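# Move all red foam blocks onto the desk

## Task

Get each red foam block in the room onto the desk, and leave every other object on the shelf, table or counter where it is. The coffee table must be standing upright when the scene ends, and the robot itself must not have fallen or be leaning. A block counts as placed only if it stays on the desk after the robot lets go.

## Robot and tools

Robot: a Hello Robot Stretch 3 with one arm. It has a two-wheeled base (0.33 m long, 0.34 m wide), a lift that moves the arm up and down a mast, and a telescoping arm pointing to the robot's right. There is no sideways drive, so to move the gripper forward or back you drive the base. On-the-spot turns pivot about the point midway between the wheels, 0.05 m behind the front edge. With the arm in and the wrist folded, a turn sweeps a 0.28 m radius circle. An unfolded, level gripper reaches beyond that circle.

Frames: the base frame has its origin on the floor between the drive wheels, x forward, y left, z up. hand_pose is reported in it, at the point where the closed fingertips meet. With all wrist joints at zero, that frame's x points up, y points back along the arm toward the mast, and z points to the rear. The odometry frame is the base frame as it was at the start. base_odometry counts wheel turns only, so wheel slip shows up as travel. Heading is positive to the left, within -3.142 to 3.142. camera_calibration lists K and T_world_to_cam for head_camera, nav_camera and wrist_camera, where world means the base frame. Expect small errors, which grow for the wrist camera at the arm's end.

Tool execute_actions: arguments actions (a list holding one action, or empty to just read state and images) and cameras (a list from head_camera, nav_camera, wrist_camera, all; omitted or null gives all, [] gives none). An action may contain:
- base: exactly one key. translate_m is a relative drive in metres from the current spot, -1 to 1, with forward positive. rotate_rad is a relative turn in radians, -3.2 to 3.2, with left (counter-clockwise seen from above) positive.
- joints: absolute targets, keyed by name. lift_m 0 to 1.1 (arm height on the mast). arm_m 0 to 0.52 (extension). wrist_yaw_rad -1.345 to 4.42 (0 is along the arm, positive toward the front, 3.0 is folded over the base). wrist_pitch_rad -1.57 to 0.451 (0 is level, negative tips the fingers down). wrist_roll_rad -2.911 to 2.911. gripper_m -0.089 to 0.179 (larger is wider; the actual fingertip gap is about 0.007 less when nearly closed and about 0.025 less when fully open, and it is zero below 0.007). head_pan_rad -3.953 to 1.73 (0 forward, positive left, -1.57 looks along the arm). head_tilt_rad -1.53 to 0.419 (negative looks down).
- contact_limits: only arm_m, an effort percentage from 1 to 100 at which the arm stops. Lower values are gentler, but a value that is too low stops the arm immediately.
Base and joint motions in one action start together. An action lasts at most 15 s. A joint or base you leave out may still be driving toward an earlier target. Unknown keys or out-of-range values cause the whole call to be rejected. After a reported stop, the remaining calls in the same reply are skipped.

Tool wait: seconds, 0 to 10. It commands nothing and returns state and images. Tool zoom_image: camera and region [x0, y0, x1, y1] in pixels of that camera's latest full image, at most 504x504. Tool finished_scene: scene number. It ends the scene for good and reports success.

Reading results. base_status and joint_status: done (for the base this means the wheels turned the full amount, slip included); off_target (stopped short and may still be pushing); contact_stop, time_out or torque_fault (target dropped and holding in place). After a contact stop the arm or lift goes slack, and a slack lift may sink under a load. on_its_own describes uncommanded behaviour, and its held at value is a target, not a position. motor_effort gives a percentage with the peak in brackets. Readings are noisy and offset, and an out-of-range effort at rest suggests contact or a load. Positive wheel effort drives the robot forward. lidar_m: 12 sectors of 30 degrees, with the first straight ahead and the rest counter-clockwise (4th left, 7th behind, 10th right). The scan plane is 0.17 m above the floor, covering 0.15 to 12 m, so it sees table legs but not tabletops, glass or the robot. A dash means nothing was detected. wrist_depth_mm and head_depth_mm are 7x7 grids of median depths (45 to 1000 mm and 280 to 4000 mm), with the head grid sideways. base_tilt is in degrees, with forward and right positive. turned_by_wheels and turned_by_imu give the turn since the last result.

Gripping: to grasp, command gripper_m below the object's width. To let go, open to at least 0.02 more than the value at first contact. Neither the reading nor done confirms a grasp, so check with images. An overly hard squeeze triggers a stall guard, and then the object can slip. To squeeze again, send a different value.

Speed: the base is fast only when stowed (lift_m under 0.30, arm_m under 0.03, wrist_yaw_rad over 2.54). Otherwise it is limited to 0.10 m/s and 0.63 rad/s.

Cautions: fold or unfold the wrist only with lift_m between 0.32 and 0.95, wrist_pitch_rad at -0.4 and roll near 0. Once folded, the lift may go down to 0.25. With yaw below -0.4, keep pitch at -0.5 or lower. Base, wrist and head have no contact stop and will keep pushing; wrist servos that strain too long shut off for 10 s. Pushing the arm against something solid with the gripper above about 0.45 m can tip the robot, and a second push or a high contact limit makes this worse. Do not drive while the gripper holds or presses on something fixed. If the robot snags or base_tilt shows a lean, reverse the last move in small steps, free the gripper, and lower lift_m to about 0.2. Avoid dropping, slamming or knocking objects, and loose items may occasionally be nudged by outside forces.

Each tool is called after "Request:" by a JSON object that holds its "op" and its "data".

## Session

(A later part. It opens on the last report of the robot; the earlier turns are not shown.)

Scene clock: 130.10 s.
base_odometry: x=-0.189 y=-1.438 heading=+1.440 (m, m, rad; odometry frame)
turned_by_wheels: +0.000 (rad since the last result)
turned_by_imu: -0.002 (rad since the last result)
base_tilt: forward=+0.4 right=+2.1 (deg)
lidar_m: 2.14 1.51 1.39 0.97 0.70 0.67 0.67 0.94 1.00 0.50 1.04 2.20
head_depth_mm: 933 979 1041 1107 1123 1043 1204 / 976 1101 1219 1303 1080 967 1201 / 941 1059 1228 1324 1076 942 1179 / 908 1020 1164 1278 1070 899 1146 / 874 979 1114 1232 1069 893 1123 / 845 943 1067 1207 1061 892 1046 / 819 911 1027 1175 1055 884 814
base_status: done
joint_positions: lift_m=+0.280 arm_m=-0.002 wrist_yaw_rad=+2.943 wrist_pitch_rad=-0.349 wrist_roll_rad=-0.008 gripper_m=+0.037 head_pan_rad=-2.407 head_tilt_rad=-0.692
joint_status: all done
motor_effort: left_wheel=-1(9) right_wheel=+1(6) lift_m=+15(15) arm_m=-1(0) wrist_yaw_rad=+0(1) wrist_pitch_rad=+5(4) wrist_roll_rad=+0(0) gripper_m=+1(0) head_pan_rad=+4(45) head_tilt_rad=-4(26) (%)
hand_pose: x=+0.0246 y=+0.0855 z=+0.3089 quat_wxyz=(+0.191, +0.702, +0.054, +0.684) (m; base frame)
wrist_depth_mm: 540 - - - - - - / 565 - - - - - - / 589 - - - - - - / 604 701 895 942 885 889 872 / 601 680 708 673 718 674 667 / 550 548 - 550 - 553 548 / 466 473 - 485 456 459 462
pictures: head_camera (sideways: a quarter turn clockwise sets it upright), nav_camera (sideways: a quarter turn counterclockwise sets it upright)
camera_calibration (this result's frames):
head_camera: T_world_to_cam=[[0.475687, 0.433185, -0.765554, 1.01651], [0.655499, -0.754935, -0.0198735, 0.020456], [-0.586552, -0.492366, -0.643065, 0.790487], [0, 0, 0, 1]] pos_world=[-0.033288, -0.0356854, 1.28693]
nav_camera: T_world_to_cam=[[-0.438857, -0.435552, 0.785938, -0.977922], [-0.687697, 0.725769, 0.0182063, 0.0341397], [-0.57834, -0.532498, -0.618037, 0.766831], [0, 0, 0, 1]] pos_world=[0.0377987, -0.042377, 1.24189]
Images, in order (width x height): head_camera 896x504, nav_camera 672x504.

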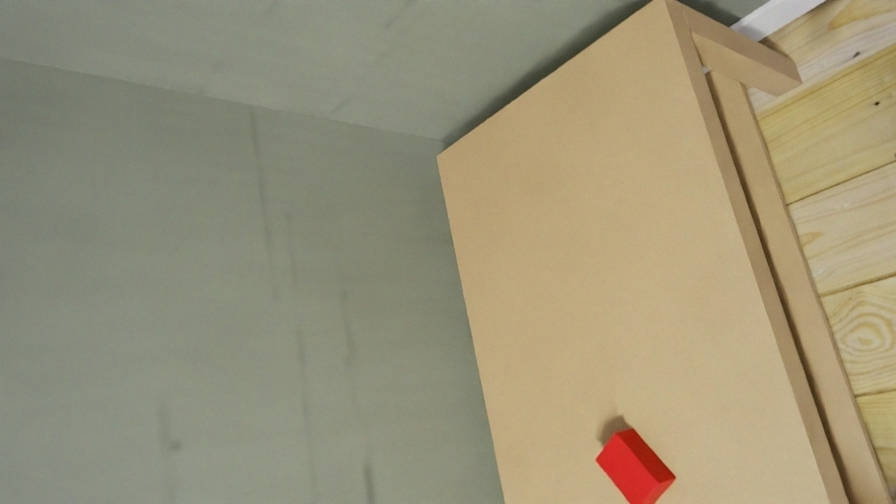

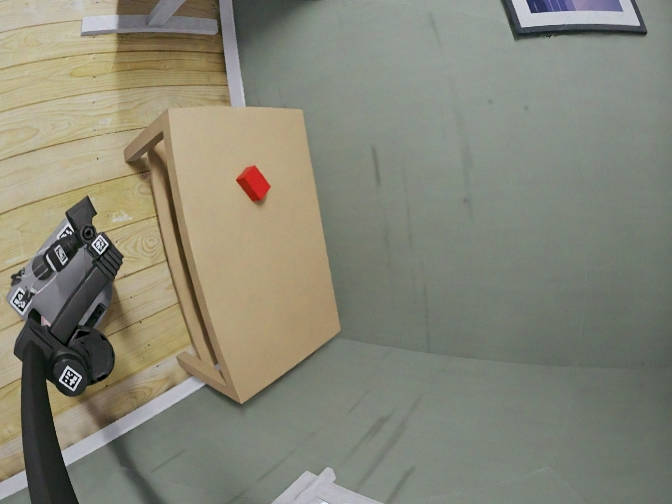

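Request:
{"op": "execute_actions", "data": {"actions": [{"base": {"rotate_rad": -0.53}, "joints": {"lift_m": 0.62, "head_pan_rad": -1.57, "head_tilt_rad": -0.8, "wrist_pitch_rad": -0.4}}], "cameras": ["head_camera"]}}

Request:
{"op": "execute_actions", "data": {"actions": [{"joints": {"wrist_yaw_rad": 0.0, "gripper_m": 0.12}}]}}

Scene clock: 154.53 s.
base_odometry: x=-0.189 y=-1.438 heading=+0.910 (m, m, rad; odometry frame)
turned_by_wheels: -0.530 (rad since the last result)
turned_by_imu: -0.524 (rad since the last result)
base_tilt: forward=+0.3 right=+2.0 (deg)
lidar_m: 2.20 2.14 1.51 1.39 0.97 0.70 0.67 0.67 0.93 1.00 0.50 1.04
head_depth_mm: 877 1004 1178 1199 1002 919 1168 / 873 999 1168 1194 996 907 1204 / 868 990 1164 1185 990 906 1214 / 861 989 1155 1180 988 904 1198 / 858 981 1146 1177 975 899 1215 / 855 976 1139 1167 980 899 1147 / 849 969 1127 1247 974 893 1118
base_status: done
joint_positions: lift_m=+0.620 arm_m=-0.002 wrist_yaw_rad=+2.943 wrist_pitch_rad=-0.415 wrist_roll_rad=-0.008 gripper_m=+0.037 head_pan_rad=-1.577 head_tilt_rad=-0.791
joint_status: all done
motor_effort: left_wheel=+2(9) right_wheel=-2(9) lift_m=+29(31) arm_m=-1(0) wrist_yaw_rad=+0(0) wrist_pitch_rad=+4(5) wrist_roll_rad=+0(1) gripper_m=+1(0) head_pan_rad=+3(46) head_tilt_rad=-7(23) (%)
hand_pose: x=+0.0231 y=+0.0779 z=+0.6329 quat_wxyz=(+0.214, +0.700, +0.078, +0.677) (m; base frame)
wrist_depth_mm: 936 - - - - - - / 964 - - - - - - / 925 - - - - - - / 898 - - - - - - / 875 - - - - - - / 845 912 - 935 - 927 886 / 771 766 780 797 749 776 780
pictures: head_camera (sideways: a quarter turn clockwise sets it upright)
camera_calibration (this result's frames):
head_camera: T_world_to_cam=[[0.00184282, 0.715684, -0.698422, 0.931908], [0.999483, -0.0237442, -0.0216939, 0.020725], [-0.0321094, -0.69802, -0.715358, 0.881135], [0, 0, 0, 1]] pos_world=[0.00586115, -0.05141, 1.28164]
Images, in order (width x height): head_camera 896x504.

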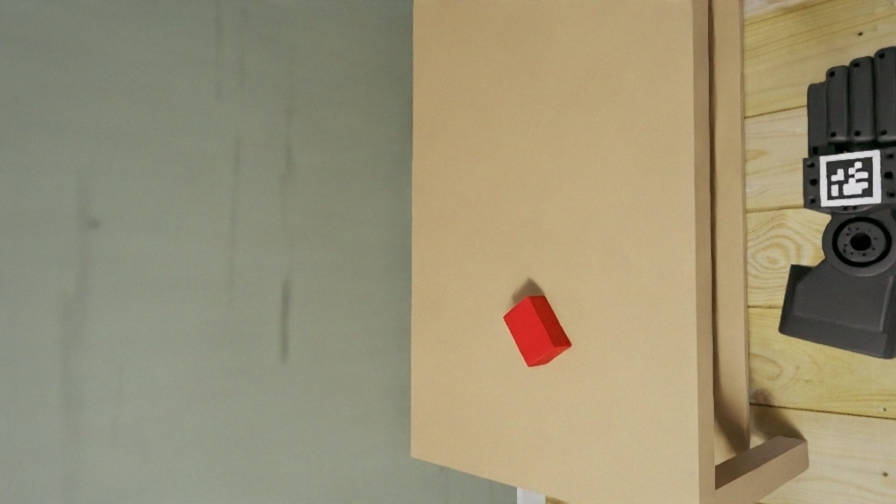

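Scene clock: 157.00 s.
base_odometry: x=-0.189 y=-1.438 heading=+0.910 (m, m, rad; odometry frame)
turned_by_wheels: +0.000 (rad since the last result)
turned_by_imu: +0.000 (rad since the last result)
base_tilt: forward=+0.4 right=+2.1 (deg)
lidar_m: 2.19 2.15 1.52 1.39 0.97 0.70 0.67 0.67 0.93 1.00 0.50 1.04
head_depth_mm: 878 1002 1176 1202 1006 919 1168 / 871 996 1170 1193 999 908 1210 / 869 991 1161 1192 994 1016 1199 / 862 986 1153 1178 990 883 - / 859 977 1144 1176 976 1004 1150 / 858 977 1136 1167 980 895 1145 / 849 969 1130 1242 976 890 1119
base_status: not commanded
joint_positions: lift_m=+0.620 arm_m=-0.002 wrist_yaw_rad=+0.003 wrist_pitch_rad=-0.415 wrist_roll_rad=-0.008 gripper_m=+0.120 head_pan_rad=-1.577 head_tilt_rad=-0.791
joint_status: all done
motor_effort: left_wheel=+2(2) right_wheel=-2(3) lift_m=+29(29) arm_m=-1(1) wrist_yaw_rad=-2(2) wrist_pitch_rad=+4(4) wrist_roll_rad=+0(0) gripper_m=+0(93) head_pan_rad=+3(4) head_tilt_rad=-5(6) (%)
hand_pose: x=-0.0208 y=-0.3672 z=+0.6329 quat_wxyz=(+0.695, +0.148, -0.689, -0.144) (m; base frame)
wrist_depth_mm: 680 663 675 663 673 662 650 / 725 718 712 721 718 720 690 / 808 778 753 758 753 750 742 / 857 873 577 577 577 571 575 / 994 458 459 459 453 448 451 / 404 376 375 380 372 380 370 / 322 318 316 316 319 307 317
pictures: head_camera (sideways: a quarter turn clockwise sets it upright), nav_camera (sideways: a quarter turn counterclockwise sets it upright), wrist_camera
camera_calibration (this result's frames):
head_camera: T_world_to_cam=[[0.00184256, 0.715684, -0.698422, 0.931908], [0.999483, -0.0237438, -0.0216939, 0.020725], [-0.0321092, -0.69802, -0.715358, 0.881135], [0, 0, 0, 1]] pos_world=[0.00586116, -0.05141, 1.28164]
nav_camera: T_world_to_cam=[[0.0247464, -0.692238, 0.721245, -0.896429], [-0.999689, -0.0193239, 0.0157533, 0.0392386], [0.00303221, -0.72141, -0.692501, 0.860145], [0, 0, 0, 1]] pos_world=[0.0588016, 0.000733587, 1.24158]
wrist_camera: T_world_to_cam=[[-0.999298, -0.0367392, -0.00732597, -0.0205495], [-0.0132818, 0.530298, -0.847707, 0.76559], [0.0350291, -0.847015, -0.530414, 0.189962], [0, 0, 0, 1]] pos_world=[-0.0170208, -0.245845, 0.749604]
Images, in order (width x height): head_camera 896x504, nav_camera 672x504, wrist_camera 644x364.

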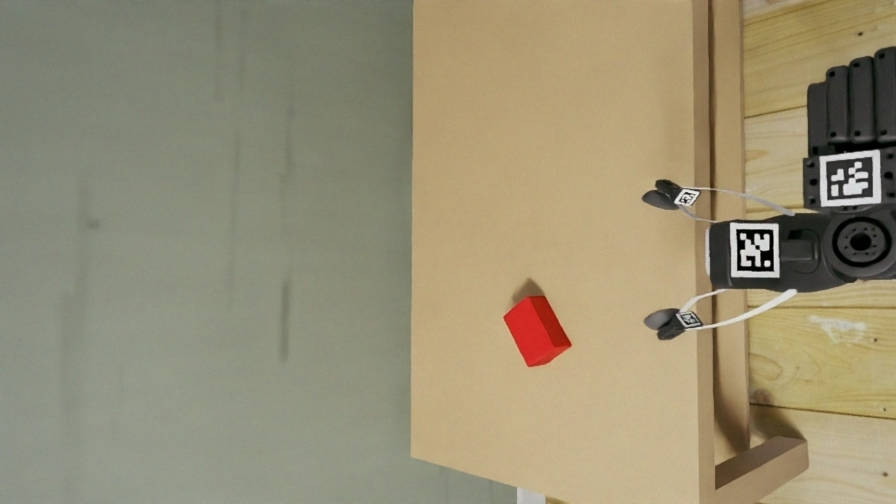

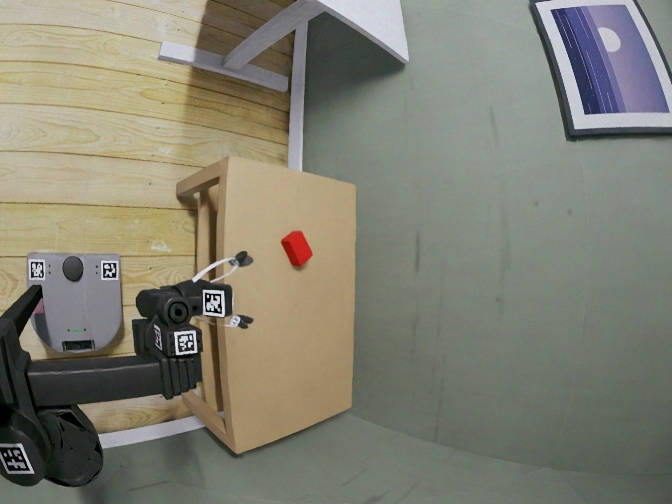

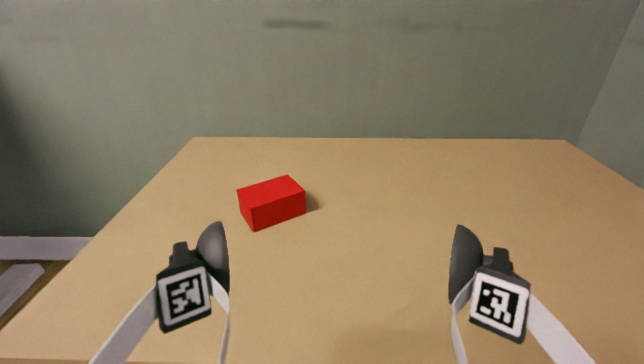

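Request:
{"op": "zoom_image", "data": {"camera": "head_camera", "region": [460, 260, 620, 400]}}

Request:
{"op": "zoom_image", "data": {"camera": "wrist_camera", "region": [200, 150, 360, 250]}}

Region (460, 260, 620, 400) of head_camera's 896x504 image, scaled by 3.150, with more detail than that image has; it fills the top 441 rows of this view, and the rest is white.

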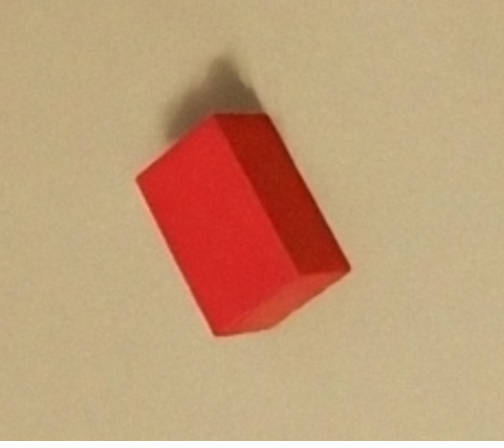

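Region (200, 150, 360, 250) of wrist_camera's 644x364 image, scaled by 3.150; it fills the top 315 rows of this view, and the rest is white.

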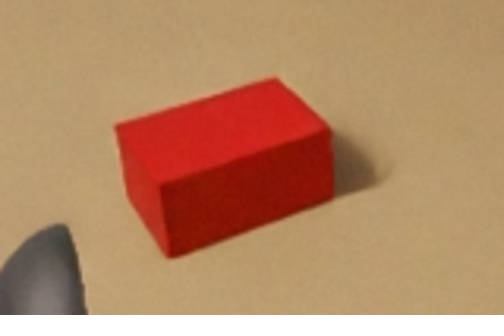

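Request:
{"op": "execute_actions", "data": {"actions": [{"joints": {"wrist_yaw_rad": 0.61, "wrist_pitch_rad": -0.8, "gripper_m": 0.165, "arm_m": 0.25, "lift_m": 0.66}}]}}

Scene clock: 198.37 s.
base_odometry: x=-0.189 y=-1.438 heading=+0.910 (m, m, rad; odometry frame)
turned_by_wheels: +0.000 (rad since the last result)
turned_by_imu: +0.000 (rad since the last result)
base_tilt: forward=+0.3 right=+2.1 (deg)
lidar_m: 2.19 2.14 1.51 1.39 0.97 0.70 0.67 0.66 0.93 1.00 0.50 1.04
head_depth_mm: 877 1005 1177 1203 1002 920 1178 / 876 1000 1168 1196 1025 - - / 867 993 1160 1222 950 1010 1160 / 865 988 1153 1216 - 907 1150 / 859 979 1149 1208 960 901 1148 / 854 978 1138 1170 981 897 1137 / 853 968 1131 1244 973 894 1126
base_status: not commanded
joint_positions: lift_m=+0.660 arm_m=+0.250 wrist_yaw_rad=+0.608 wrist_pitch_rad=-0.809 wrist_roll_rad=-0.008 gripper_m=+0.165 head_pan_rad=-1.577 head_tilt_rad=-0.791
joint_status: all done
motor_effort: left_wheel=+2(2) right_wheel=-3(2) lift_m=+29(30) arm_m=+1(1) wrist_yaw_rad=+1(3) wrist_pitch_rad=+2(3) wrist_roll_rad=+0(1) gripper_m=+1(96) head_pan_rad=+4(3) head_tilt_rad=-6(6) (%)
hand_pose: x=+0.0695 y=-0.5257 z=+0.5963 quat_wxyz=(+0.706, +0.460, -0.534, -0.069) (m; base frame)
wrist_depth_mm: - - 837 653 530 454 395 / 745 - - 490 480 483 431 / - - 437 425 425 420 411 / 956 896 374 376 318 366 364 / 785 340 330 331 304 330 328 / 755 - 298 300 298 296 292 / 680 285 274 274 271 266 271
pictures: head_camera (sideways: a quarter turn clockwise sets it upright), nav_camera (sideways: a quarter turn counterclockwise sets it upright), wrist_camera
camera_calibration (this result's frames):
head_camera: T_world_to_cam=[[0.00175051, 0.715684, -0.698422, 0.931909], [0.999486, -0.0236153, -0.0216939, 0.0207249], [-0.0320194, -0.698025, -0.715358, 0.881134], [0, 0, 0, 1]] pos_world=[0.00586778, -0.05141, 1.28164]
nav_camera: T_world_to_cam=[[0.0248354, -0.692235, 0.721245, -0.896429], [-0.999687, -0.0194525, 0.0157533, 0.0392385], [0.003125, -0.72141, -0.692501, 0.860144], [0, 0, 0, 1]] pos_world=[0.0588015, 0.000740352, 1.24158]
wrist_camera: T_world_to_cam=[[-0.80436, -0.593818, -0.0196245, -0.235397], [-0.474905, 0.662433, -0.579351, 0.761293], [0.357029, -0.456687, -0.814842, 0.385574], [0, 0, 0, 1]] pos_world=[0.0345369, -0.468002, 0.750618]
Images, in order (width x height): head_camera 896x504, nav_camera 672x504, wrist_camera 644x364.

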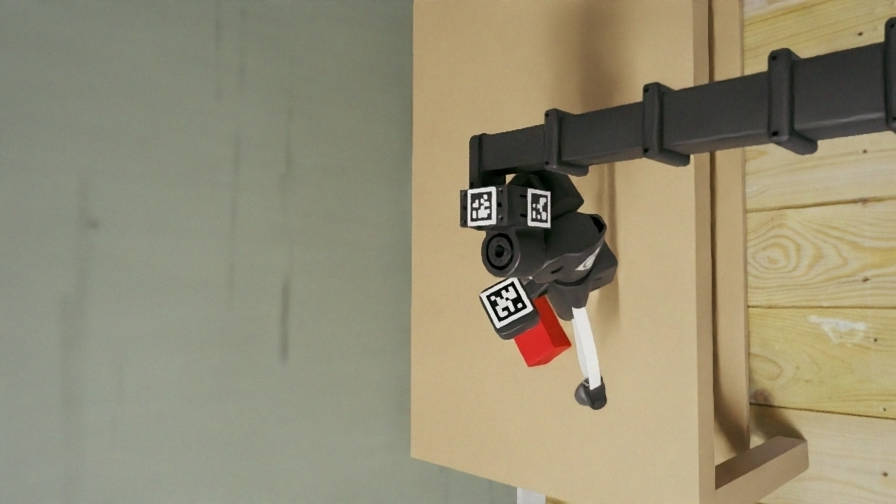

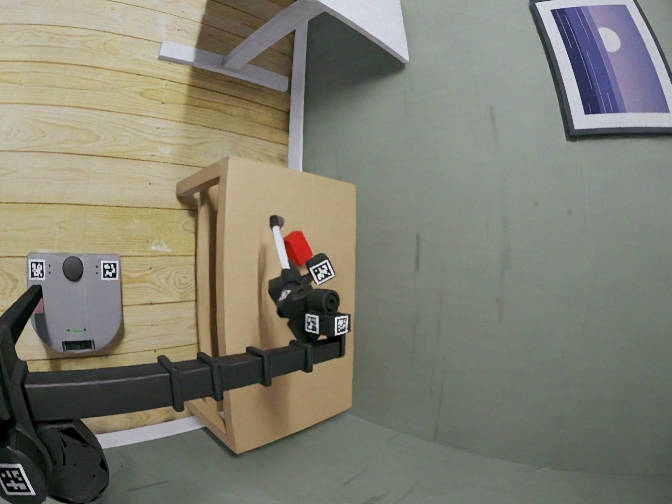

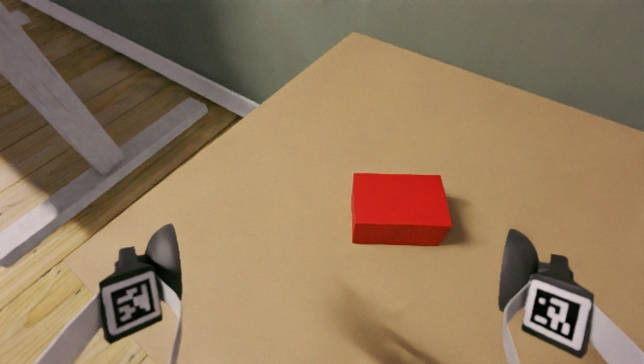

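Request:
{"op": "execute_actions", "data": {"actions": [{"joints": {"arm_m": 0.372, "lift_m": 0.62}}], "cameras": ["head_camera", "wrist_camera"]}}

Scene clock: 215.77 s.
base_odometry: x=-0.189 y=-1.438 heading=+0.910 (m, m, rad; odometry frame)
turned_by_wheels: +0.000 (rad since the last result)
turned_by_imu: +0.000 (rad since the last result)
base_tilt: forward=+0.3 right=+2.1 (deg)
lidar_m: 2.20 2.14 1.51 1.39 0.97 0.70 0.67 0.67 0.93 1.00 0.50 1.04
head_depth_mm: 877 1003 1177 1197 1002 912 1168 / 872 998 1170 1191 1002 905 - / 867 994 1161 1279 991 907 1156 / 863 987 1153 1279 970 904 1152 / 861 981 1146 1209 973 903 1144 / 854 977 1137 1170 978 899 1141 / 847 973 1130 1248 972 893 1125
base_status: not commanded
joint_positions: lift_m=+0.620 arm_m=+0.372 wrist_yaw_rad=+0.608 wrist_pitch_rad=-0.810 wrist_roll_rad=-0.008 gripper_m=+0.165 head_pan_rad=-1.577 head_tilt_rad=-0.791
joint_status: all done
motor_effort: left_wheel=+2(1) right_wheel=-2(3) lift_m=+15(26) arm_m=+2(2) wrist_yaw_rad=+1(1) wrist_pitch_rad=+3(2) wrist_roll_rad=+0(1) gripper_m=+1(0) head_pan_rad=+3(4) head_tilt_rad=-6(6) (%)
hand_pose: x=+0.0694 y=-0.6476 z=+0.5570 quat_wxyz=(+0.706, +0.461, -0.534, -0.070) (m; base frame)
wrist_depth_mm: - 854 629 496 417 353 308 / - - 766 424 419 389 333 / - 967 370 367 366 357 360 / 812 328 322 322 324 315 318 / 307 297 289 287 285 287 282 / 262 - 260 215 253 256 255 / 244 235 238 215 232 232 236
pictures: head_camera (sideways: a quarter turn clockwise sets it upright), wrist_camera
camera_calibration (this result's frames):
head_camera: T_world_to_cam=[[0.00175042, 0.715684, -0.698422, 0.931909], [0.999486, -0.0236152, -0.0216939, 0.0207249], [-0.0320193, -0.698024, -0.715358, 0.881134], [0, 0, 0, 1]] pos_world=[0.00586778, -0.05141, 1.28164]
wrist_camera: T_world_to_cam=[[-0.804367, -0.593808, -0.0196429, -0.308597], [-0.475124, 0.662745, -0.578815, 0.819161], [0.356724, -0.456247, -0.815222, 0.298434], [0, 0, 0, 1]] pos_world=[0.034519, -0.589983, 0.711372]
Images, in order (width x height): head_camera 896x504, wrist_camera 644x364.

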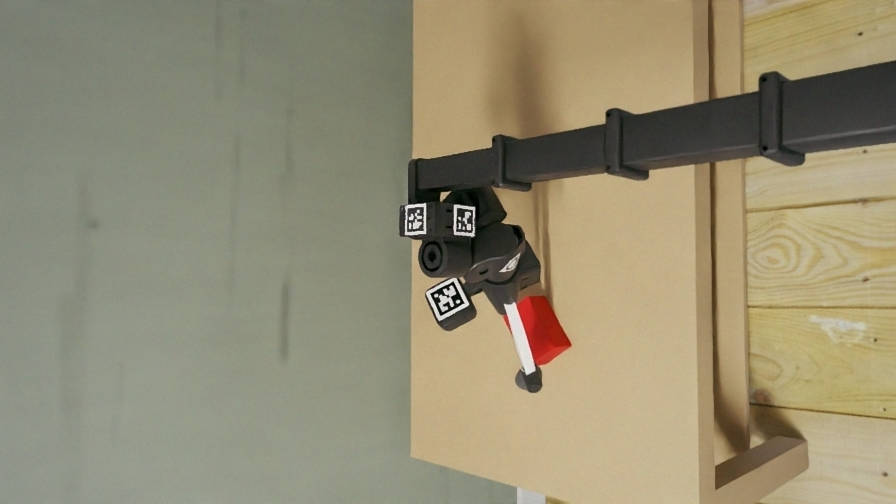

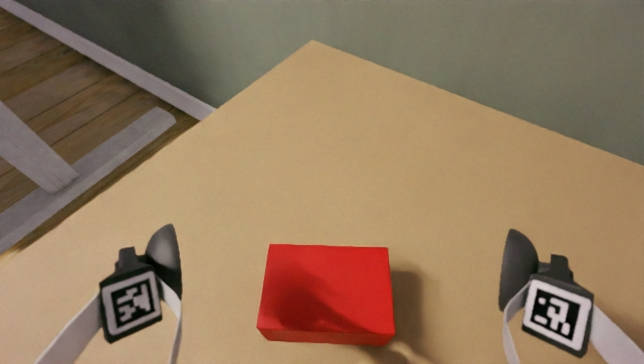

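Request:
{"op": "execute_actions", "data": {"actions": [{"joints": {"lift_m": 0.545}}], "cameras": ["head_camera", "wrist_camera"]}}

Scene clock: 226.87 s.
base_odometry: x=-0.189 y=-1.438 heading=+0.910 (m, m, rad; odometry frame)
turned_by_wheels: +0.000 (rad since the last result)
turned_by_imu: +0.000 (rad since the last result)
base_tilt: forward=+0.3 right=+2.0 (deg)
lidar_m: 2.19 2.14 1.51 1.39 0.97 0.70 0.67 0.66 0.93 1.00 0.50 1.04
head_depth_mm: 878 1005 1179 1204 1003 921 1163 / 871 1001 1164 1198 998 913 1181 / 867 992 1158 1227 970 1011 1157 / 862 984 1154 1215 956 907 1156 / 859 981 1145 1190 968 902 1151 / 855 975 1135 1166 979 897 1147 / 852 973 1127 1246 974 893 1121
base_status: not commanded
joint_positions: lift_m=+0.545 arm_m=+0.372 wrist_yaw_rad=+0.608 wrist_pitch_rad=-0.810 wrist_roll_rad=-0.008 gripper_m=+0.165 head_pan_rad=-1.577 head_tilt_rad=-0.791
joint_status: all done
motor_effort: left_wheel=+2(2) right_wheel=-3(3) lift_m=+15(14) arm_m=+2(1) wrist_yaw_rad=+2(1) wrist_pitch_rad=+2(3) wrist_roll_rad=+0(0) gripper_m=+1(1) head_pan_rad=+4(4) head_tilt_rad=-6(6) (%)
hand_pose: x=+0.0694 y=-0.6476 z=+0.4820 quat_wxyz=(+0.706, +0.461, -0.534, -0.070) (m; base frame)
wrist_depth_mm: - 852 605 365 360 347 308 / - - 306 304 301 297 297 / 806 264 265 264 261 258 255 / 235 233 232 231 229 227 225 / 209 211 199 156 163 203 203 / 189 - 155 144 145 184 182 / 175 169 170 167 168 165 167
pictures: head_camera (sideways: a quarter turn clockwise sets it upright), wrist_camera
camera_calibration (this result's frames):
head_camera: T_world_to_cam=[[0.00175034, 0.715684, -0.698422, 0.931909], [0.999486, -0.023615, -0.0216939, 0.0207249], [-0.0320192, -0.698024, -0.715358, 0.881134], [0, 0, 0, 1]] pos_world=[0.00586779, -0.05141, 1.28164]
wrist_camera: T_world_to_cam=[[-0.804367, -0.593808, -0.0196433, -0.31007], [-0.475127, 0.66275, -0.578806, 0.775745], [0.356719, -0.45624, -0.815228, 0.237298], [0, 0, 0, 1]] pos_world=[0.0345187, -0.589983, 0.636368]
Images, in order (width x height): head_camera 896x504, wrist_camera 644x364.

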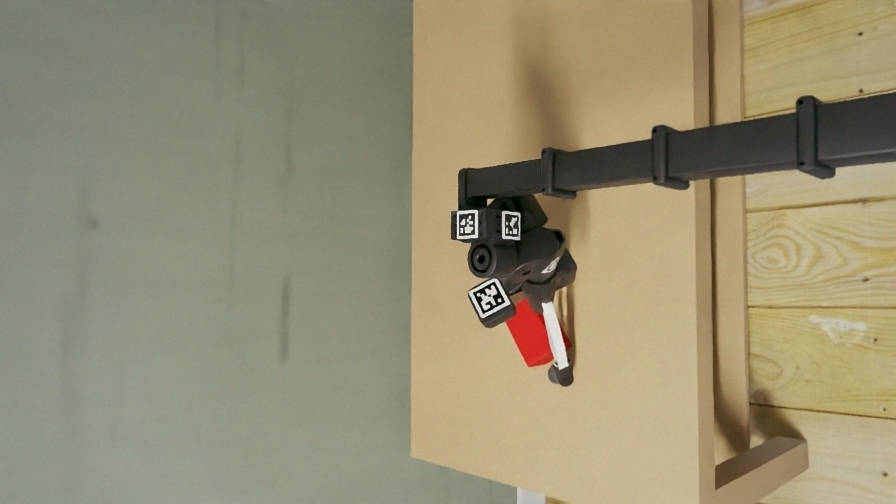

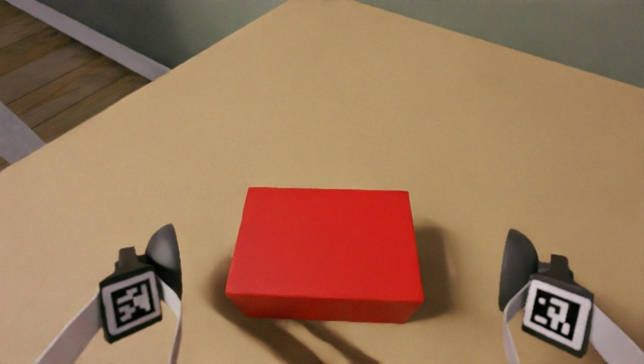

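Request:
{"op": "execute_actions", "data": {"actions": [{"joints": {"lift_m": 0.535}}], "cameras": []}}

Request:
{"op": "execute_actions", "data": {"actions": [{"joints": {"gripper_m": 0.05}}], "cameras": ["head_camera", "wrist_camera"]}}

Scene clock: 235.60 s.
base_odometry: x=-0.189 y=-1.438 heading=+0.910 (m, m, rad; odometry frame)
turned_by_wheels: +0.000 (rad since the last result)
turned_by_imu: +0.000 (rad since the last result)
base_tilt: forward=+0.4 right=+2.1 (deg)
lidar_m: 2.19 2.14 1.51 1.39 0.97 0.70 0.67 0.67 0.93 1.00 0.50 1.04
head_depth_mm: 875 1005 1176 1207 1004 915 1170 / 870 995 1169 1200 999 915 1170 / 868 989 1162 1222 968 1117 1155 / 861 988 1151 1216 948 904 1154 / 859 982 1147 1192 963 902 1150 / 852 978 1131 1174 976 896 1151 / 853 970 1128 1251 975 894 1125
base_status: not commanded
joint_positions: lift_m=+0.535 arm_m=+0.372 wrist_yaw_rad=+0.608 wrist_pitch_rad=-0.810 wrist_roll_rad=-0.008 gripper_m=+0.165 head_pan_rad=-1.577 head_tilt_rad=-0.791
joint_status: all done
motor_effort: left_wheel=+2(2) right_wheel=-3(3) lift_m=+14(15) arm_m=+2(1) wrist_yaw_rad=+1(1) wrist_pitch_rad=+2(2) wrist_roll_rad=+0(0) gripper_m=+0(1) head_pan_rad=+3(4) head_tilt_rad=-5(5) (%)
hand_pose: x=+0.0694 y=-0.6476 z=+0.4720 quat_wxyz=(+0.706, +0.461, -0.534, -0.070) (m; base frame)
wrist_depth_mm: - 855 379 347 341 336 307 / - 897 294 289 287 282 281 / 261 253 250 249 246 245 242 / 224 220 220 163 216 215 215 / 198 201 187 145 151 195 191 / 178 - 156 136 136 174 173 / - 159 160 161 159 157 158
pictures: none
No camera images: the call's "cameras" was empty. Leave "cameras" out to get every camera's image.

Scene clock: 237.23 s.
base_odometry: x=-0.189 y=-1.438 heading=+0.910 (m, m, rad; odometry frame)
turned_by_wheels: +0.000 (rad since the last result)
turned_by_imu: +0.000 (rad since the last result)
base_tilt: forward=+0.3 right=+2.1 (deg)
lidar_m: 2.20 2.14 1.51 1.39 0.97 0.69 0.67 0.66 0.93 1.01 0.50 1.05
head_depth_mm: 877 1004 1176 1205 1007 914 1168 / 872 999 1165 1198 998 912 1176 / 869 995 1161 1222 970 1115 1158 / 862 983 1145 1213 947 905 1158 / 860 982 1148 1190 961 899 1149 / 853 974 1139 1163 978 897 1146 / 852 967 1130 1243 976 894 1124
base_status: not commanded
joint_positions: lift_m=+0.535 arm_m=+0.372 wrist_yaw_rad=+0.608 wrist_pitch_rad=-0.811 wrist_roll_rad=-0.008 gripper_m=+0.051 head_pan_rad=-1.577 head_tilt_rad=-0.791
joint_status: all done
motor_effort: left_wheel=+2(2) right_wheel=-2(2) lift_m=+15(14) arm_m=+2(2) wrist_yaw_rad=+1(2) wrist_pitch_rad=+3(3) wrist_roll_rad=+0(0) gripper_m=-20(100) head_pan_rad=+4(4) head_tilt_rad=-6(6) (%)
hand_pose: x=+0.0693 y=-0.6473 z=+0.4717 quat_wxyz=(+0.706, +0.461, -0.533, -0.070) (m; base frame)
wrist_depth_mm: - 882 370 345 336 336 307 / - 315 287 286 284 284 277 / 259 253 251 248 247 242 242 / 223 220 219 162 210 213 214 / 198 197 191 144 144 192 191 / 179 178 136 135 134 176 172 / 162 162 160 159 158 155 157
pictures: head_camera (sideways: a quarter turn clockwise sets it upright), wrist_camera
camera_calibration (this result's frames):
head_camera: T_world_to_cam=[[0.00175034, 0.715684, -0.698422, 0.931909], [0.999486, -0.023615, -0.0216939, 0.0207249], [-0.0320192, -0.698024, -0.715358, 0.881134], [0, 0, 0, 1]] pos_world=[0.00586779, -0.05141, 1.28164]
wrist_camera: T_world_to_cam=[[-0.80428, -0.593924, -0.0196874, -0.310295], [-0.475765, 0.663415, -0.577519, 0.769425], [0.356063, -0.45512, -0.81614, 0.230332], [0, 0, 0, 1]] pos_world=[0.0344885, -0.589911, 0.626231]
Images, in order (width x height): head_camera 896x504, wrist_camera 644x364.

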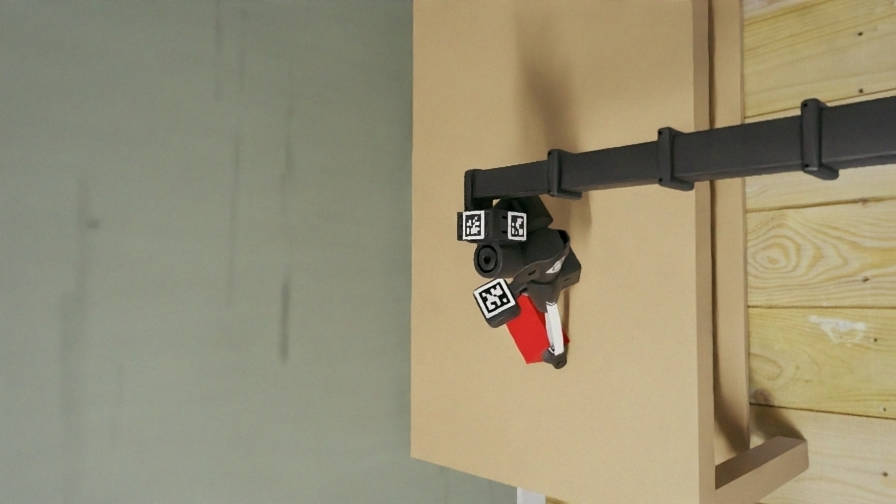

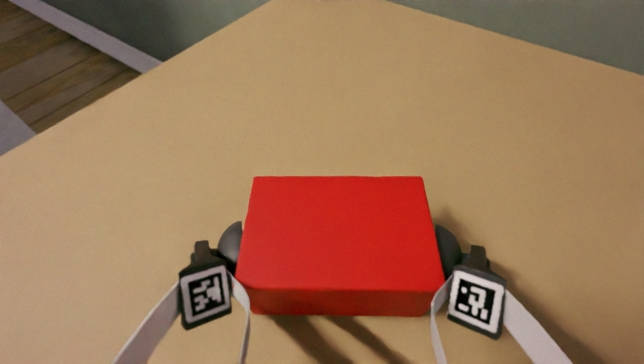

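Request:
{"op": "execute_actions", "data": {"actions": [{"joints": {"lift_m": 0.70}}], "cameras": ["wrist_camera"]}}

Request:
{"op": "execute_actions", "data": {"actions": [{"joints": {"lift_m": 0.92, "arm_m": 0.0, "head_pan_rad": -0.7, "head_tilt_rad": -0.4}}]}}

Scene clock: 245.13 s.
base_odometry: x=-0.189 y=-1.438 heading=+0.910 (m, m, rad; odometry frame)
turned_by_wheels: +0.000 (rad since the last result)
turned_by_imu: +0.000 (rad since the last result)
base_tilt: forward=+0.3 right=+2.1 (deg)
lidar_m: 2.20 2.15 1.51 1.39 0.97 0.70 0.67 0.66 0.93 1.01 0.50 1.04
head_depth_mm: 877 1005 1181 1194 1005 909 1197 / 873 996 1166 1230 1035 - 1141 / 867 992 1132 1123 995 909 1162 / 863 989 1132 - 990 903 1147 / 859 983 1139 1088 981 899 1144 / 853 973 1134 1167 980 896 1144 / 849 967 1128 1248 977 892 1120
base_status: not commanded
joint_positions: lift_m=+0.700 arm_m=+0.372 wrist_yaw_rad=+0.608 wrist_pitch_rad=-0.812 wrist_roll_rad=-0.008 gripper_m=+0.051 head_pan_rad=-1.577 head_tilt_rad=-0.791
joint_status: all done
motor_effort: left_wheel=+2(2) right_wheel=-3(2) lift_m=+29(30) arm_m=+1(2) wrist_yaw_rad=+1(2) wrist_pitch_rad=+3(3) wrist_roll_rad=+0(1) gripper_m=-20(21) head_pan_rad=+3(4) head_tilt_rad=-5(6) (%)
hand_pose: x=+0.0692 y=-0.6471 z=+0.6357 quat_wxyz=(+0.706, +0.461, -0.533, -0.071) (m; base frame)
wrist_depth_mm: - 846 626 503 415 352 308 / - - 781 547 472 389 337 / - - 967 472 474 443 373 / 872 942 423 162 408 410 405 / 849 387 369 144 144 365 365 / 772 344 135 135 134 341 333 / 314 311 308 305 307 300 300
pictures: wrist_camera
camera_calibration (this result's frames):
wrist_camera: T_world_to_cam=[[-0.804294, -0.593905, -0.0197201, -0.307027], [-0.476151, 0.663971, -0.576561, 0.863707], [0.355516, -0.454335, -0.816816, 0.36527], [0, 0, 0, 1]] pos_world=[0.0344563, -0.589866, 0.790284]
Images, in order (width x height): wrist_camera 644x364.

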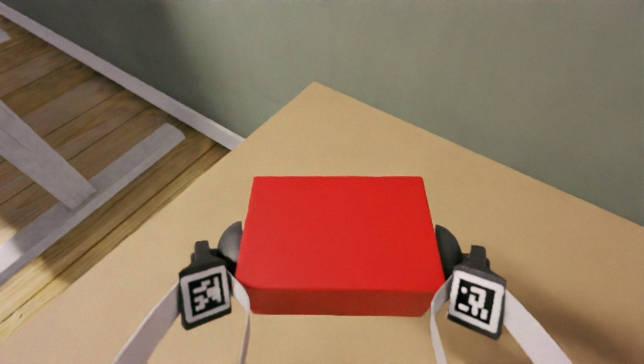

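Scene clock: 249.07 s.
base_odometry: x=-0.189 y=-1.438 heading=+0.910 (m, m, rad; odometry frame)
turned_by_wheels: +0.000 (rad since the last result)
turned_by_imu: +0.000 (rad since the last result)
base_tilt: forward=+0.3 right=+2.1 (deg)
lidar_m: 2.19 2.14 1.51 1.39 0.97 0.70 0.67 0.67 0.93 1.01 0.50 1.04
head_depth_mm: 928 987 1052 1109 1178 1255 924 / 1003 1074 1149 1225 1303 1406 1396 / 1097 1176 1270 1344 1468 1582 1403 / 1234 1325 1414 1444 1656 1689 1408 / 1376 1479 1606 1467 1797 1669 1397 / 1552 1691 1849 1459 1101 1611 1359 / 1779 1952 2098 1438 1000 1713 1396
base_status: not commanded
joint_positions: lift_m=+0.920 arm_m=+0.000 wrist_yaw_rad=+0.609 wrist_pitch_rad=-0.813 wrist_roll_rad=-0.008 gripper_m=+0.051 head_pan_rad=-0.707 head_tilt_rad=-0.409
joint_status: all done
motor_effort: left_wheel=+1(1) right_wheel=-2(3) lift_m=+29(29) arm_m=-3(2) wrist_yaw_rad=+0(1) wrist_pitch_rad=+3(4) wrist_roll_rad=+0(1) gripper_m=-19(19) head_pan_rad=+3(45) head_tilt_rad=+6(35) (%)
hand_pose: x=+0.0692 y=-0.2755 z=+0.8556 quat_wxyz=(+0.706, +0.462, -0.533, -0.070) (m; base frame)
wrist_depth_mm: 595 838 - 959 779 683 583 / - - - - 868 743 640 / - - - - 768 758 692 / - - - 162 669 668 670 / - - - 144 145 601 613 / - - 136 135 134 552 537 / 924 899 891 891 788 490 494
pictures: head_camera (sideways: a quarter turn clockwise sets it upright), nav_camera (sideways: a quarter turn counterclockwise sets it upright), wrist_camera
camera_calibration (this result's frames):
head_camera: T_world_to_cam=[[-0.308784, 0.260242, -0.914837, 1.21596], [0.667715, 0.744292, -0.013646, 0.0122802], [0.677354, -0.615064, -0.403592, 0.471204], [0, 0, 0, 1]] pos_world=[0.0480958, -0.0357618, 1.30275]
nav_camera: T_world_to_cam=[[0.302829, -0.22038, 0.927215, -1.16669], [-0.635602, -0.771638, 0.024185, 0.0260304], [0.710144, -0.596663, -0.373748, 0.441119], [0, 0, 0, 1]] pos_world=[0.0565942, 0.02617, 1.24601]
wrist_camera: T_world_to_cam=[[-0.803792, -0.594583, -0.0197351, -0.0821547], [-0.476895, 0.663817, -0.576123, 0.743416], [0.355653, -0.453671, -0.817125, 0.714157], [0, 0, 0, 1]] pos_world=[0.0345041, -0.218348, 1.01023]
Images, in order (width x height): head_camera 896x504, nav_camera 672x504, wrist_camera 644x364.

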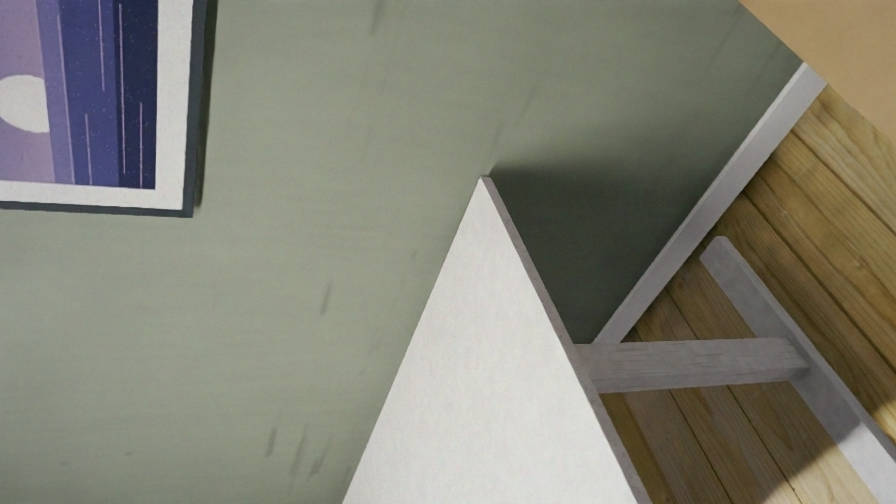

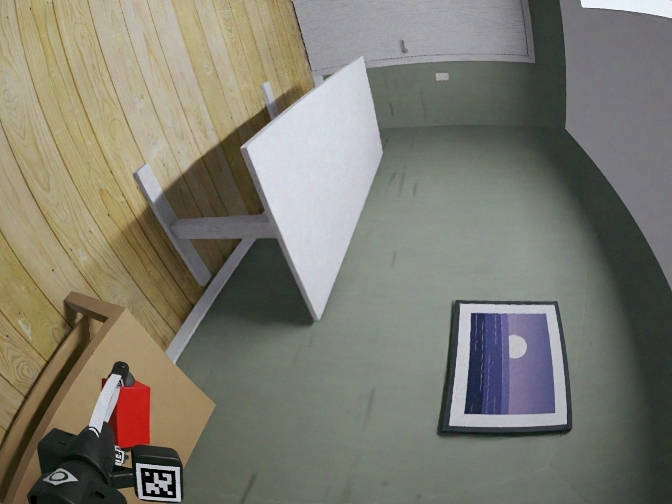

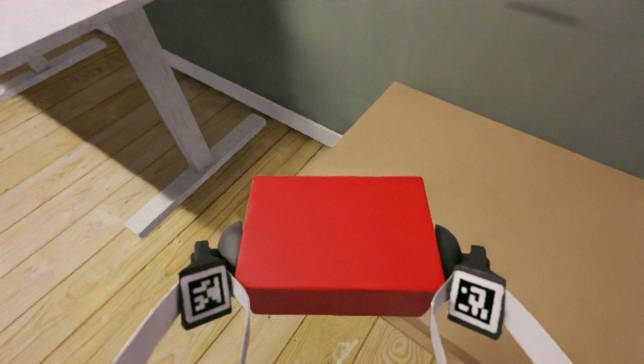

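Request:
{"op": "execute_actions", "data": {"actions": [{"base": {"rotate_rad": 0.15}}], "cameras": []}}

Request:
{"op": "execute_actions", "data": {"actions": [{"base": {"translate_m": 0.85}, "joints": {"head_pan_rad": -1.3, "head_tilt_rad": -0.8}}]}}

Scene clock: 280.37 s.
base_odometry: x=-0.189 y=-1.438 heading=+1.060 (m, m, rad; odometry frame)
turned_by_wheels: +0.150 (rad since the last result)
turned_by_imu: +0.149 (rad since the last result)
base_tilt: forward=+0.4 right=+2.1 (deg)
lidar_m: 3.08 1.74 1.39 1.77 0.85 0.68 0.67 0.67 1.02 0.96 0.50 1.04
head_depth_mm: 1039 1097 1164 1221 1283 1359 1384 / 1172 1231 1306 1335 1460 1556 1411 / 1314 1396 1481 1482 1657 1685 1416 / 1486 1606 1709 1472 1227 1580 1402 / 1747 1870 2016 1469 1107 1674 1356 / 2080 2252 2352 1447 1050 1731 1395 / 2529 2821 2942 1436 1041 1715 1395
base_status: done
joint_positions: lift_m=+0.920 arm_m=+0.000 wrist_yaw_rad=+0.609 wrist_pitch_rad=-0.813 wrist_roll_rad=-0.008 gripper_m=+0.051 head_pan_rad=-0.707 head_tilt_rad=-0.409
joint_status: not commanded
motor_effort: left_wheel=-2(8) right_wheel=+2(6) lift_m=+29(29) arm_m=-2(2) wrist_yaw_rad=+0(0) wrist_pitch_rad=+3(3) wrist_roll_rad=+0(0) gripper_m=-19(20) head_pan_rad=+3(4) head_tilt_rad=+6(4) (%)
hand_pose: x=+0.0692 y=-0.2755 z=+0.8556 quat_wxyz=(+0.706, +0.462, -0.533, -0.070) (m; base frame)
wrist_depth_mm: 582 630 - - 842 694 587 / - - - - 947 754 631 / - - - - 778 768 697 / - - - 161 661 675 678 / - - - 144 144 612 615 / - - 135 135 134 555 549 / 916 902 893 891 811 492 495
pictures: none
No camera images: the call's "cameras" was empty. Leave "cameras" out to get every camera's image.

Scene clock: 290.03 s.
base_odometry: x=+0.226 y=-0.696 heading=+1.060 (m, m, rad; odometry frame)
turned_by_wheels: +0.000 (rad since the last result)
turned_by_imu: +0.005 (rad since the last result)
base_tilt: forward=+0.3 right=+2.0 (deg)
lidar_m: 2.24 1.59 1.27 1.26 1.34 1.53 1.47 0.75 1.13 0.66 1.21 1.43
head_depth_mm: 927 1040 1011 812 712 - - / 964 1085 1007 806 690 - - / 1001 1133 997 801 - - 1121 / 1042 1166 992 798 682 1239 1143 / 1087 1193 985 792 665 1261 1146 / 1134 1227 977 788 692 1303 1148 / 1187 1268 967 783 708 1300 1142
base_status: done
joint_positions: lift_m=+0.920 arm_m=+0.000 wrist_yaw_rad=+0.609 wrist_pitch_rad=-0.813 wrist_roll_rad=-0.008 gripper_m=+0.051 head_pan_rad=-1.293 head_tilt_rad=-0.790
joint_status: all done
motor_effort: left_wheel=-2(5) right_wheel=+2(7) lift_m=+29(29) arm_m=-3(2) wrist_yaw_rad=+0(0) wrist_pitch_rad=+4(3) wrist_roll_rad=+0(0) gripper_m=-20(19) head_pan_rad=-4(43) head_tilt_rad=-7(38) (%)
hand_pose: x=+0.0692 y=-0.2755 z=+0.8556 quat_wxyz=(+0.706, +0.462, -0.533, -0.070) (m; base frame)
wrist_depth_mm: - 579 564 555 556 541 541 / - 516 477 472 467 466 457 / - - 421 406 402 403 395 / - - - 162 347 352 348 / - - - 144 144 316 313 / - - 136 136 134 290 284 / 938 878 905 904 850 256 264
pictures: head_camera (sideways: a quarter turn clockwise sets it upright), nav_camera (sideways: a quarter turn counterclockwise sets it upright), wrist_camera
camera_calibration (this result's frames):
head_camera: T_world_to_cam=[[-0.198766, 0.686958, -0.698986, 0.933867], [0.966046, 0.257459, -0.0216802, 0.0209111], [0.165067, -0.679562, -0.714807, 0.879216], [0, 0, 0, 1]] pos_world=[0.0202911, -0.0494297, 1.28168]
nav_camera: T_world_to_cam=[[0.217709, -0.656979, 0.72179, -0.898317], [-0.954166, -0.298861, 0.0157735, 0.0389345], [0.205352, -0.692142, -0.691932, 0.858171], [0, 0, 0, 1]] pos_world=[0.0564945, 0.0154365, 1.24158]
wrist_camera: T_world_to_cam=[[-0.803792, -0.594583, -0.0197344, -0.0821517], [-0.476896, 0.663817, -0.576123, 0.743412], [0.355653, -0.453671, -0.817125, 0.71416], [0, 0, 0, 1]] pos_world=[0.0345041, -0.218341, 1.01023]
Images, in order (width x height): head_camera 896x504, nav_camera 672x504, wrist_camera 644x364.

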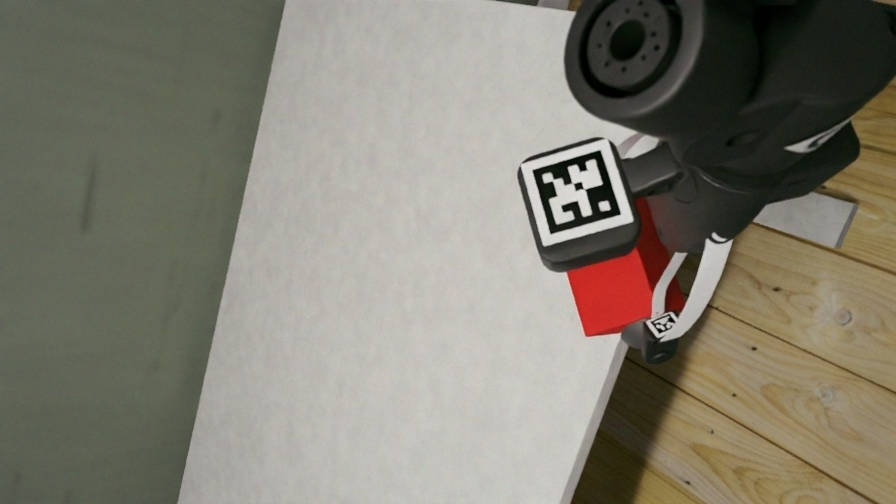

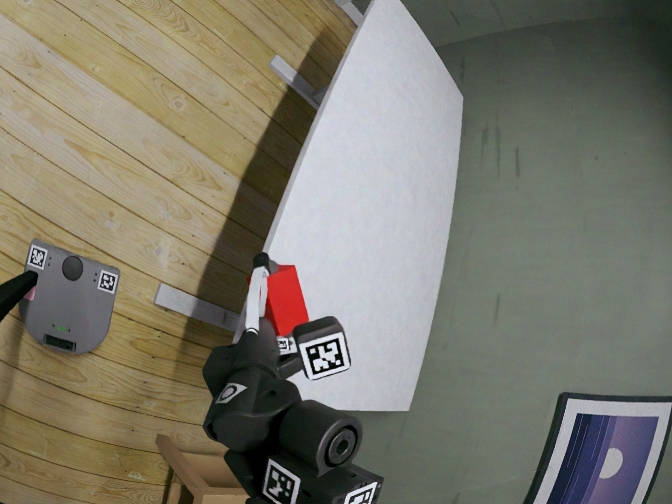

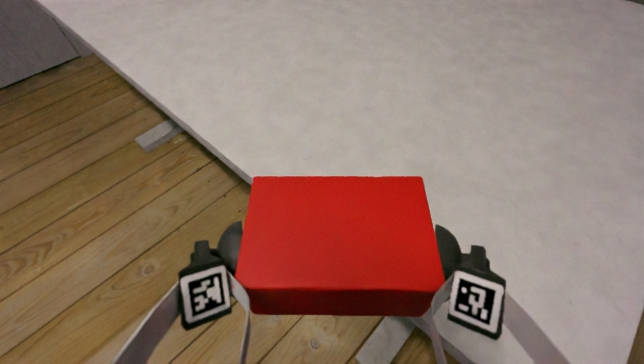

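Request:
{"op": "execute_actions", "data": {"actions": [{"joints": {"arm_m": 0.3}}], "cameras": []}}

Request:
{"op": "execute_actions", "data": {"actions": [{"joints": {"lift_m": 0.815}}], "cameras": ["head_camera", "wrist_camera"]}}

Scene clock: 309.43 s.
base_odometry: x=+0.226 y=-0.696 heading=+1.060 (m, m, rad; odometry frame)
turned_by_wheels: +0.000 (rad since the last result)
turned_by_imu: +0.001 (rad since the last result)
base_tilt: forward=+0.3 right=+2.1 (deg)
lidar_m: 2.24 1.59 1.27 1.26 1.35 1.53 1.47 0.75 1.13 0.66 1.21 1.43
head_depth_mm: 926 1002 - 811 692 1260 1164 / 964 1071 - 807 674 614 1163 / 1000 1129 997 779 667 1233 1140 / 1037 1165 992 796 667 1286 1141 / 1084 1189 982 793 664 1304 1148 / 1129 1228 972 787 690 1310 1149 / 1185 1264 971 782 707 1296 1139
base_status: not commanded
joint_positions: lift_m=+0.920 arm_m=+0.300 wrist_yaw_rad=+0.609 wrist_pitch_rad=-0.813 wrist_roll_rad=-0.008 gripper_m=+0.051 head_pan_rad=-1.293 head_tilt_rad=-0.790
joint_status: all done
motor_effort: left_wheel=-2(2) right_wheel=+2(2) lift_m=+29(29) arm_m=+2(2) wrist_yaw_rad=+1(1) wrist_pitch_rad=+3(3) wrist_roll_rad=+0(0) gripper_m=-19(20) head_pan_rad=-4(5) head_tilt_rad=-6(6) (%)
hand_pose: x=+0.0692 y=-0.5749 z=+0.8556 quat_wxyz=(+0.706, +0.462, -0.533, -0.070) (m; base frame)
wrist_depth_mm: 569 578 572 561 559 520 451 / 479 479 470 476 471 463 451 / 416 409 412 406 407 400 392 / 367 358 359 162 346 350 350 / 323 324 314 144 145 316 313 / 292 292 135 135 134 292 282 / 265 264 264 260 261 256 257
pictures: none
No camera images: the call's "cameras" was empty. Leave "cameras" out to get every camera's image.

Scene clock: 311.23 s.
base_odometry: x=+0.226 y=-0.696 heading=+1.060 (m, m, rad; odometry frame)
turned_by_wheels: +0.000 (rad since the last result)
turned_by_imu: +0.000 (rad since the last result)
base_tilt: forward=+0.3 right=+2.1 (deg)
lidar_m: 2.24 1.60 1.27 1.26 1.35 1.53 1.47 0.75 1.13 0.66 1.21 1.43
head_depth_mm: 930 1045 1087 767 692 1261 1161 / 963 1088 1038 - 675 614 1163 / 1001 1135 1026 760 669 1240 1147 / 1042 1166 990 782 666 1285 1141 / 1084 1198 987 792 663 1309 1153 / 1136 1231 979 788 692 1308 1149 / 1187 1263 967 781 706 1302 1141
base_status: not commanded
joint_positions: lift_m=+0.815 arm_m=+0.300 wrist_yaw_rad=+0.609 wrist_pitch_rad=-0.813 wrist_roll_rad=-0.008 gripper_m=+0.051 head_pan_rad=-1.293 head_tilt_rad=-0.790
joint_status: all done
motor_effort: left_wheel=-3(2) right_wheel=+2(2) lift_m=+15(26) arm_m=+1(1) wrist_yaw_rad=+0(0) wrist_pitch_rad=+3(4) wrist_roll_rad=+0(0) gripper_m=-20(20) head_pan_rad=-4(4) head_tilt_rad=-6(6) (%)
hand_pose: x=+0.0692 y=-0.5749 z=+0.7515 quat_wxyz=(+0.706, +0.462, -0.533, -0.070) (m; base frame)
wrist_depth_mm: 372 373 363 361 356 350 351 / 311 309 305 302 299 297 293 / 268 264 264 263 261 260 254 / 234 233 232 162 224 226 225 / 209 207 202 145 144 201 201 / 189 186 135 135 134 186 181 / 172 171 168 170 168 164 166
pictures: head_camera (sideways: a quarter turn clockwise sets it upright), wrist_camera
camera_calibration (this result's frames):
head_camera: T_world_to_cam=[[-0.198667, 0.687313, -0.698665, 0.933448], [0.966113, 0.257207, -0.021688, 0.0209208], [0.164795, -0.679298, -0.71512, 0.879625], [0, 0, 0, 1]] pos_world=[0.0202753, -0.0494248, 1.28166]
wrist_camera: T_world_to_cam=[[-0.803792, -0.594584, -0.0197344, -0.262258], [-0.476897, 0.663818, -0.576121, 0.882179], [0.355652, -0.45367, -0.817126, 0.49319], [0, 0, 0, 1]] pos_world=[0.034504, -0.517795, 0.906065]
Images, in order (width x height): head_camera 896x504, wrist_camera 644x364.

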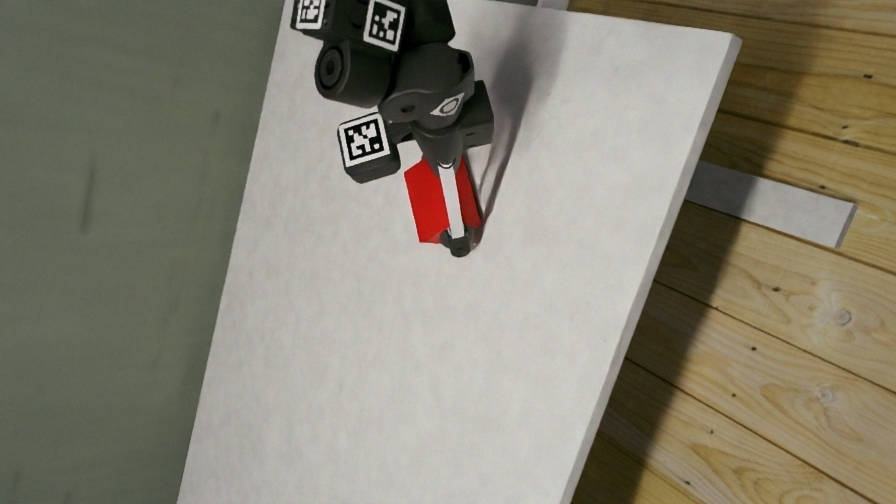

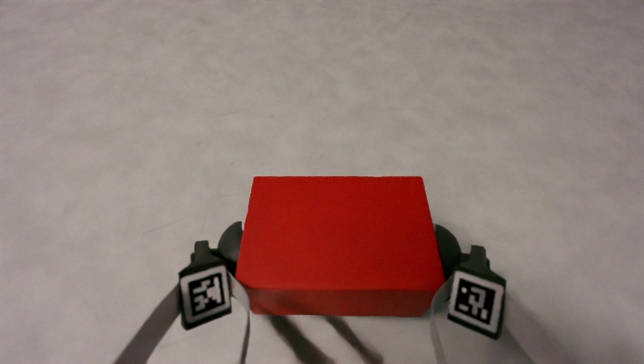

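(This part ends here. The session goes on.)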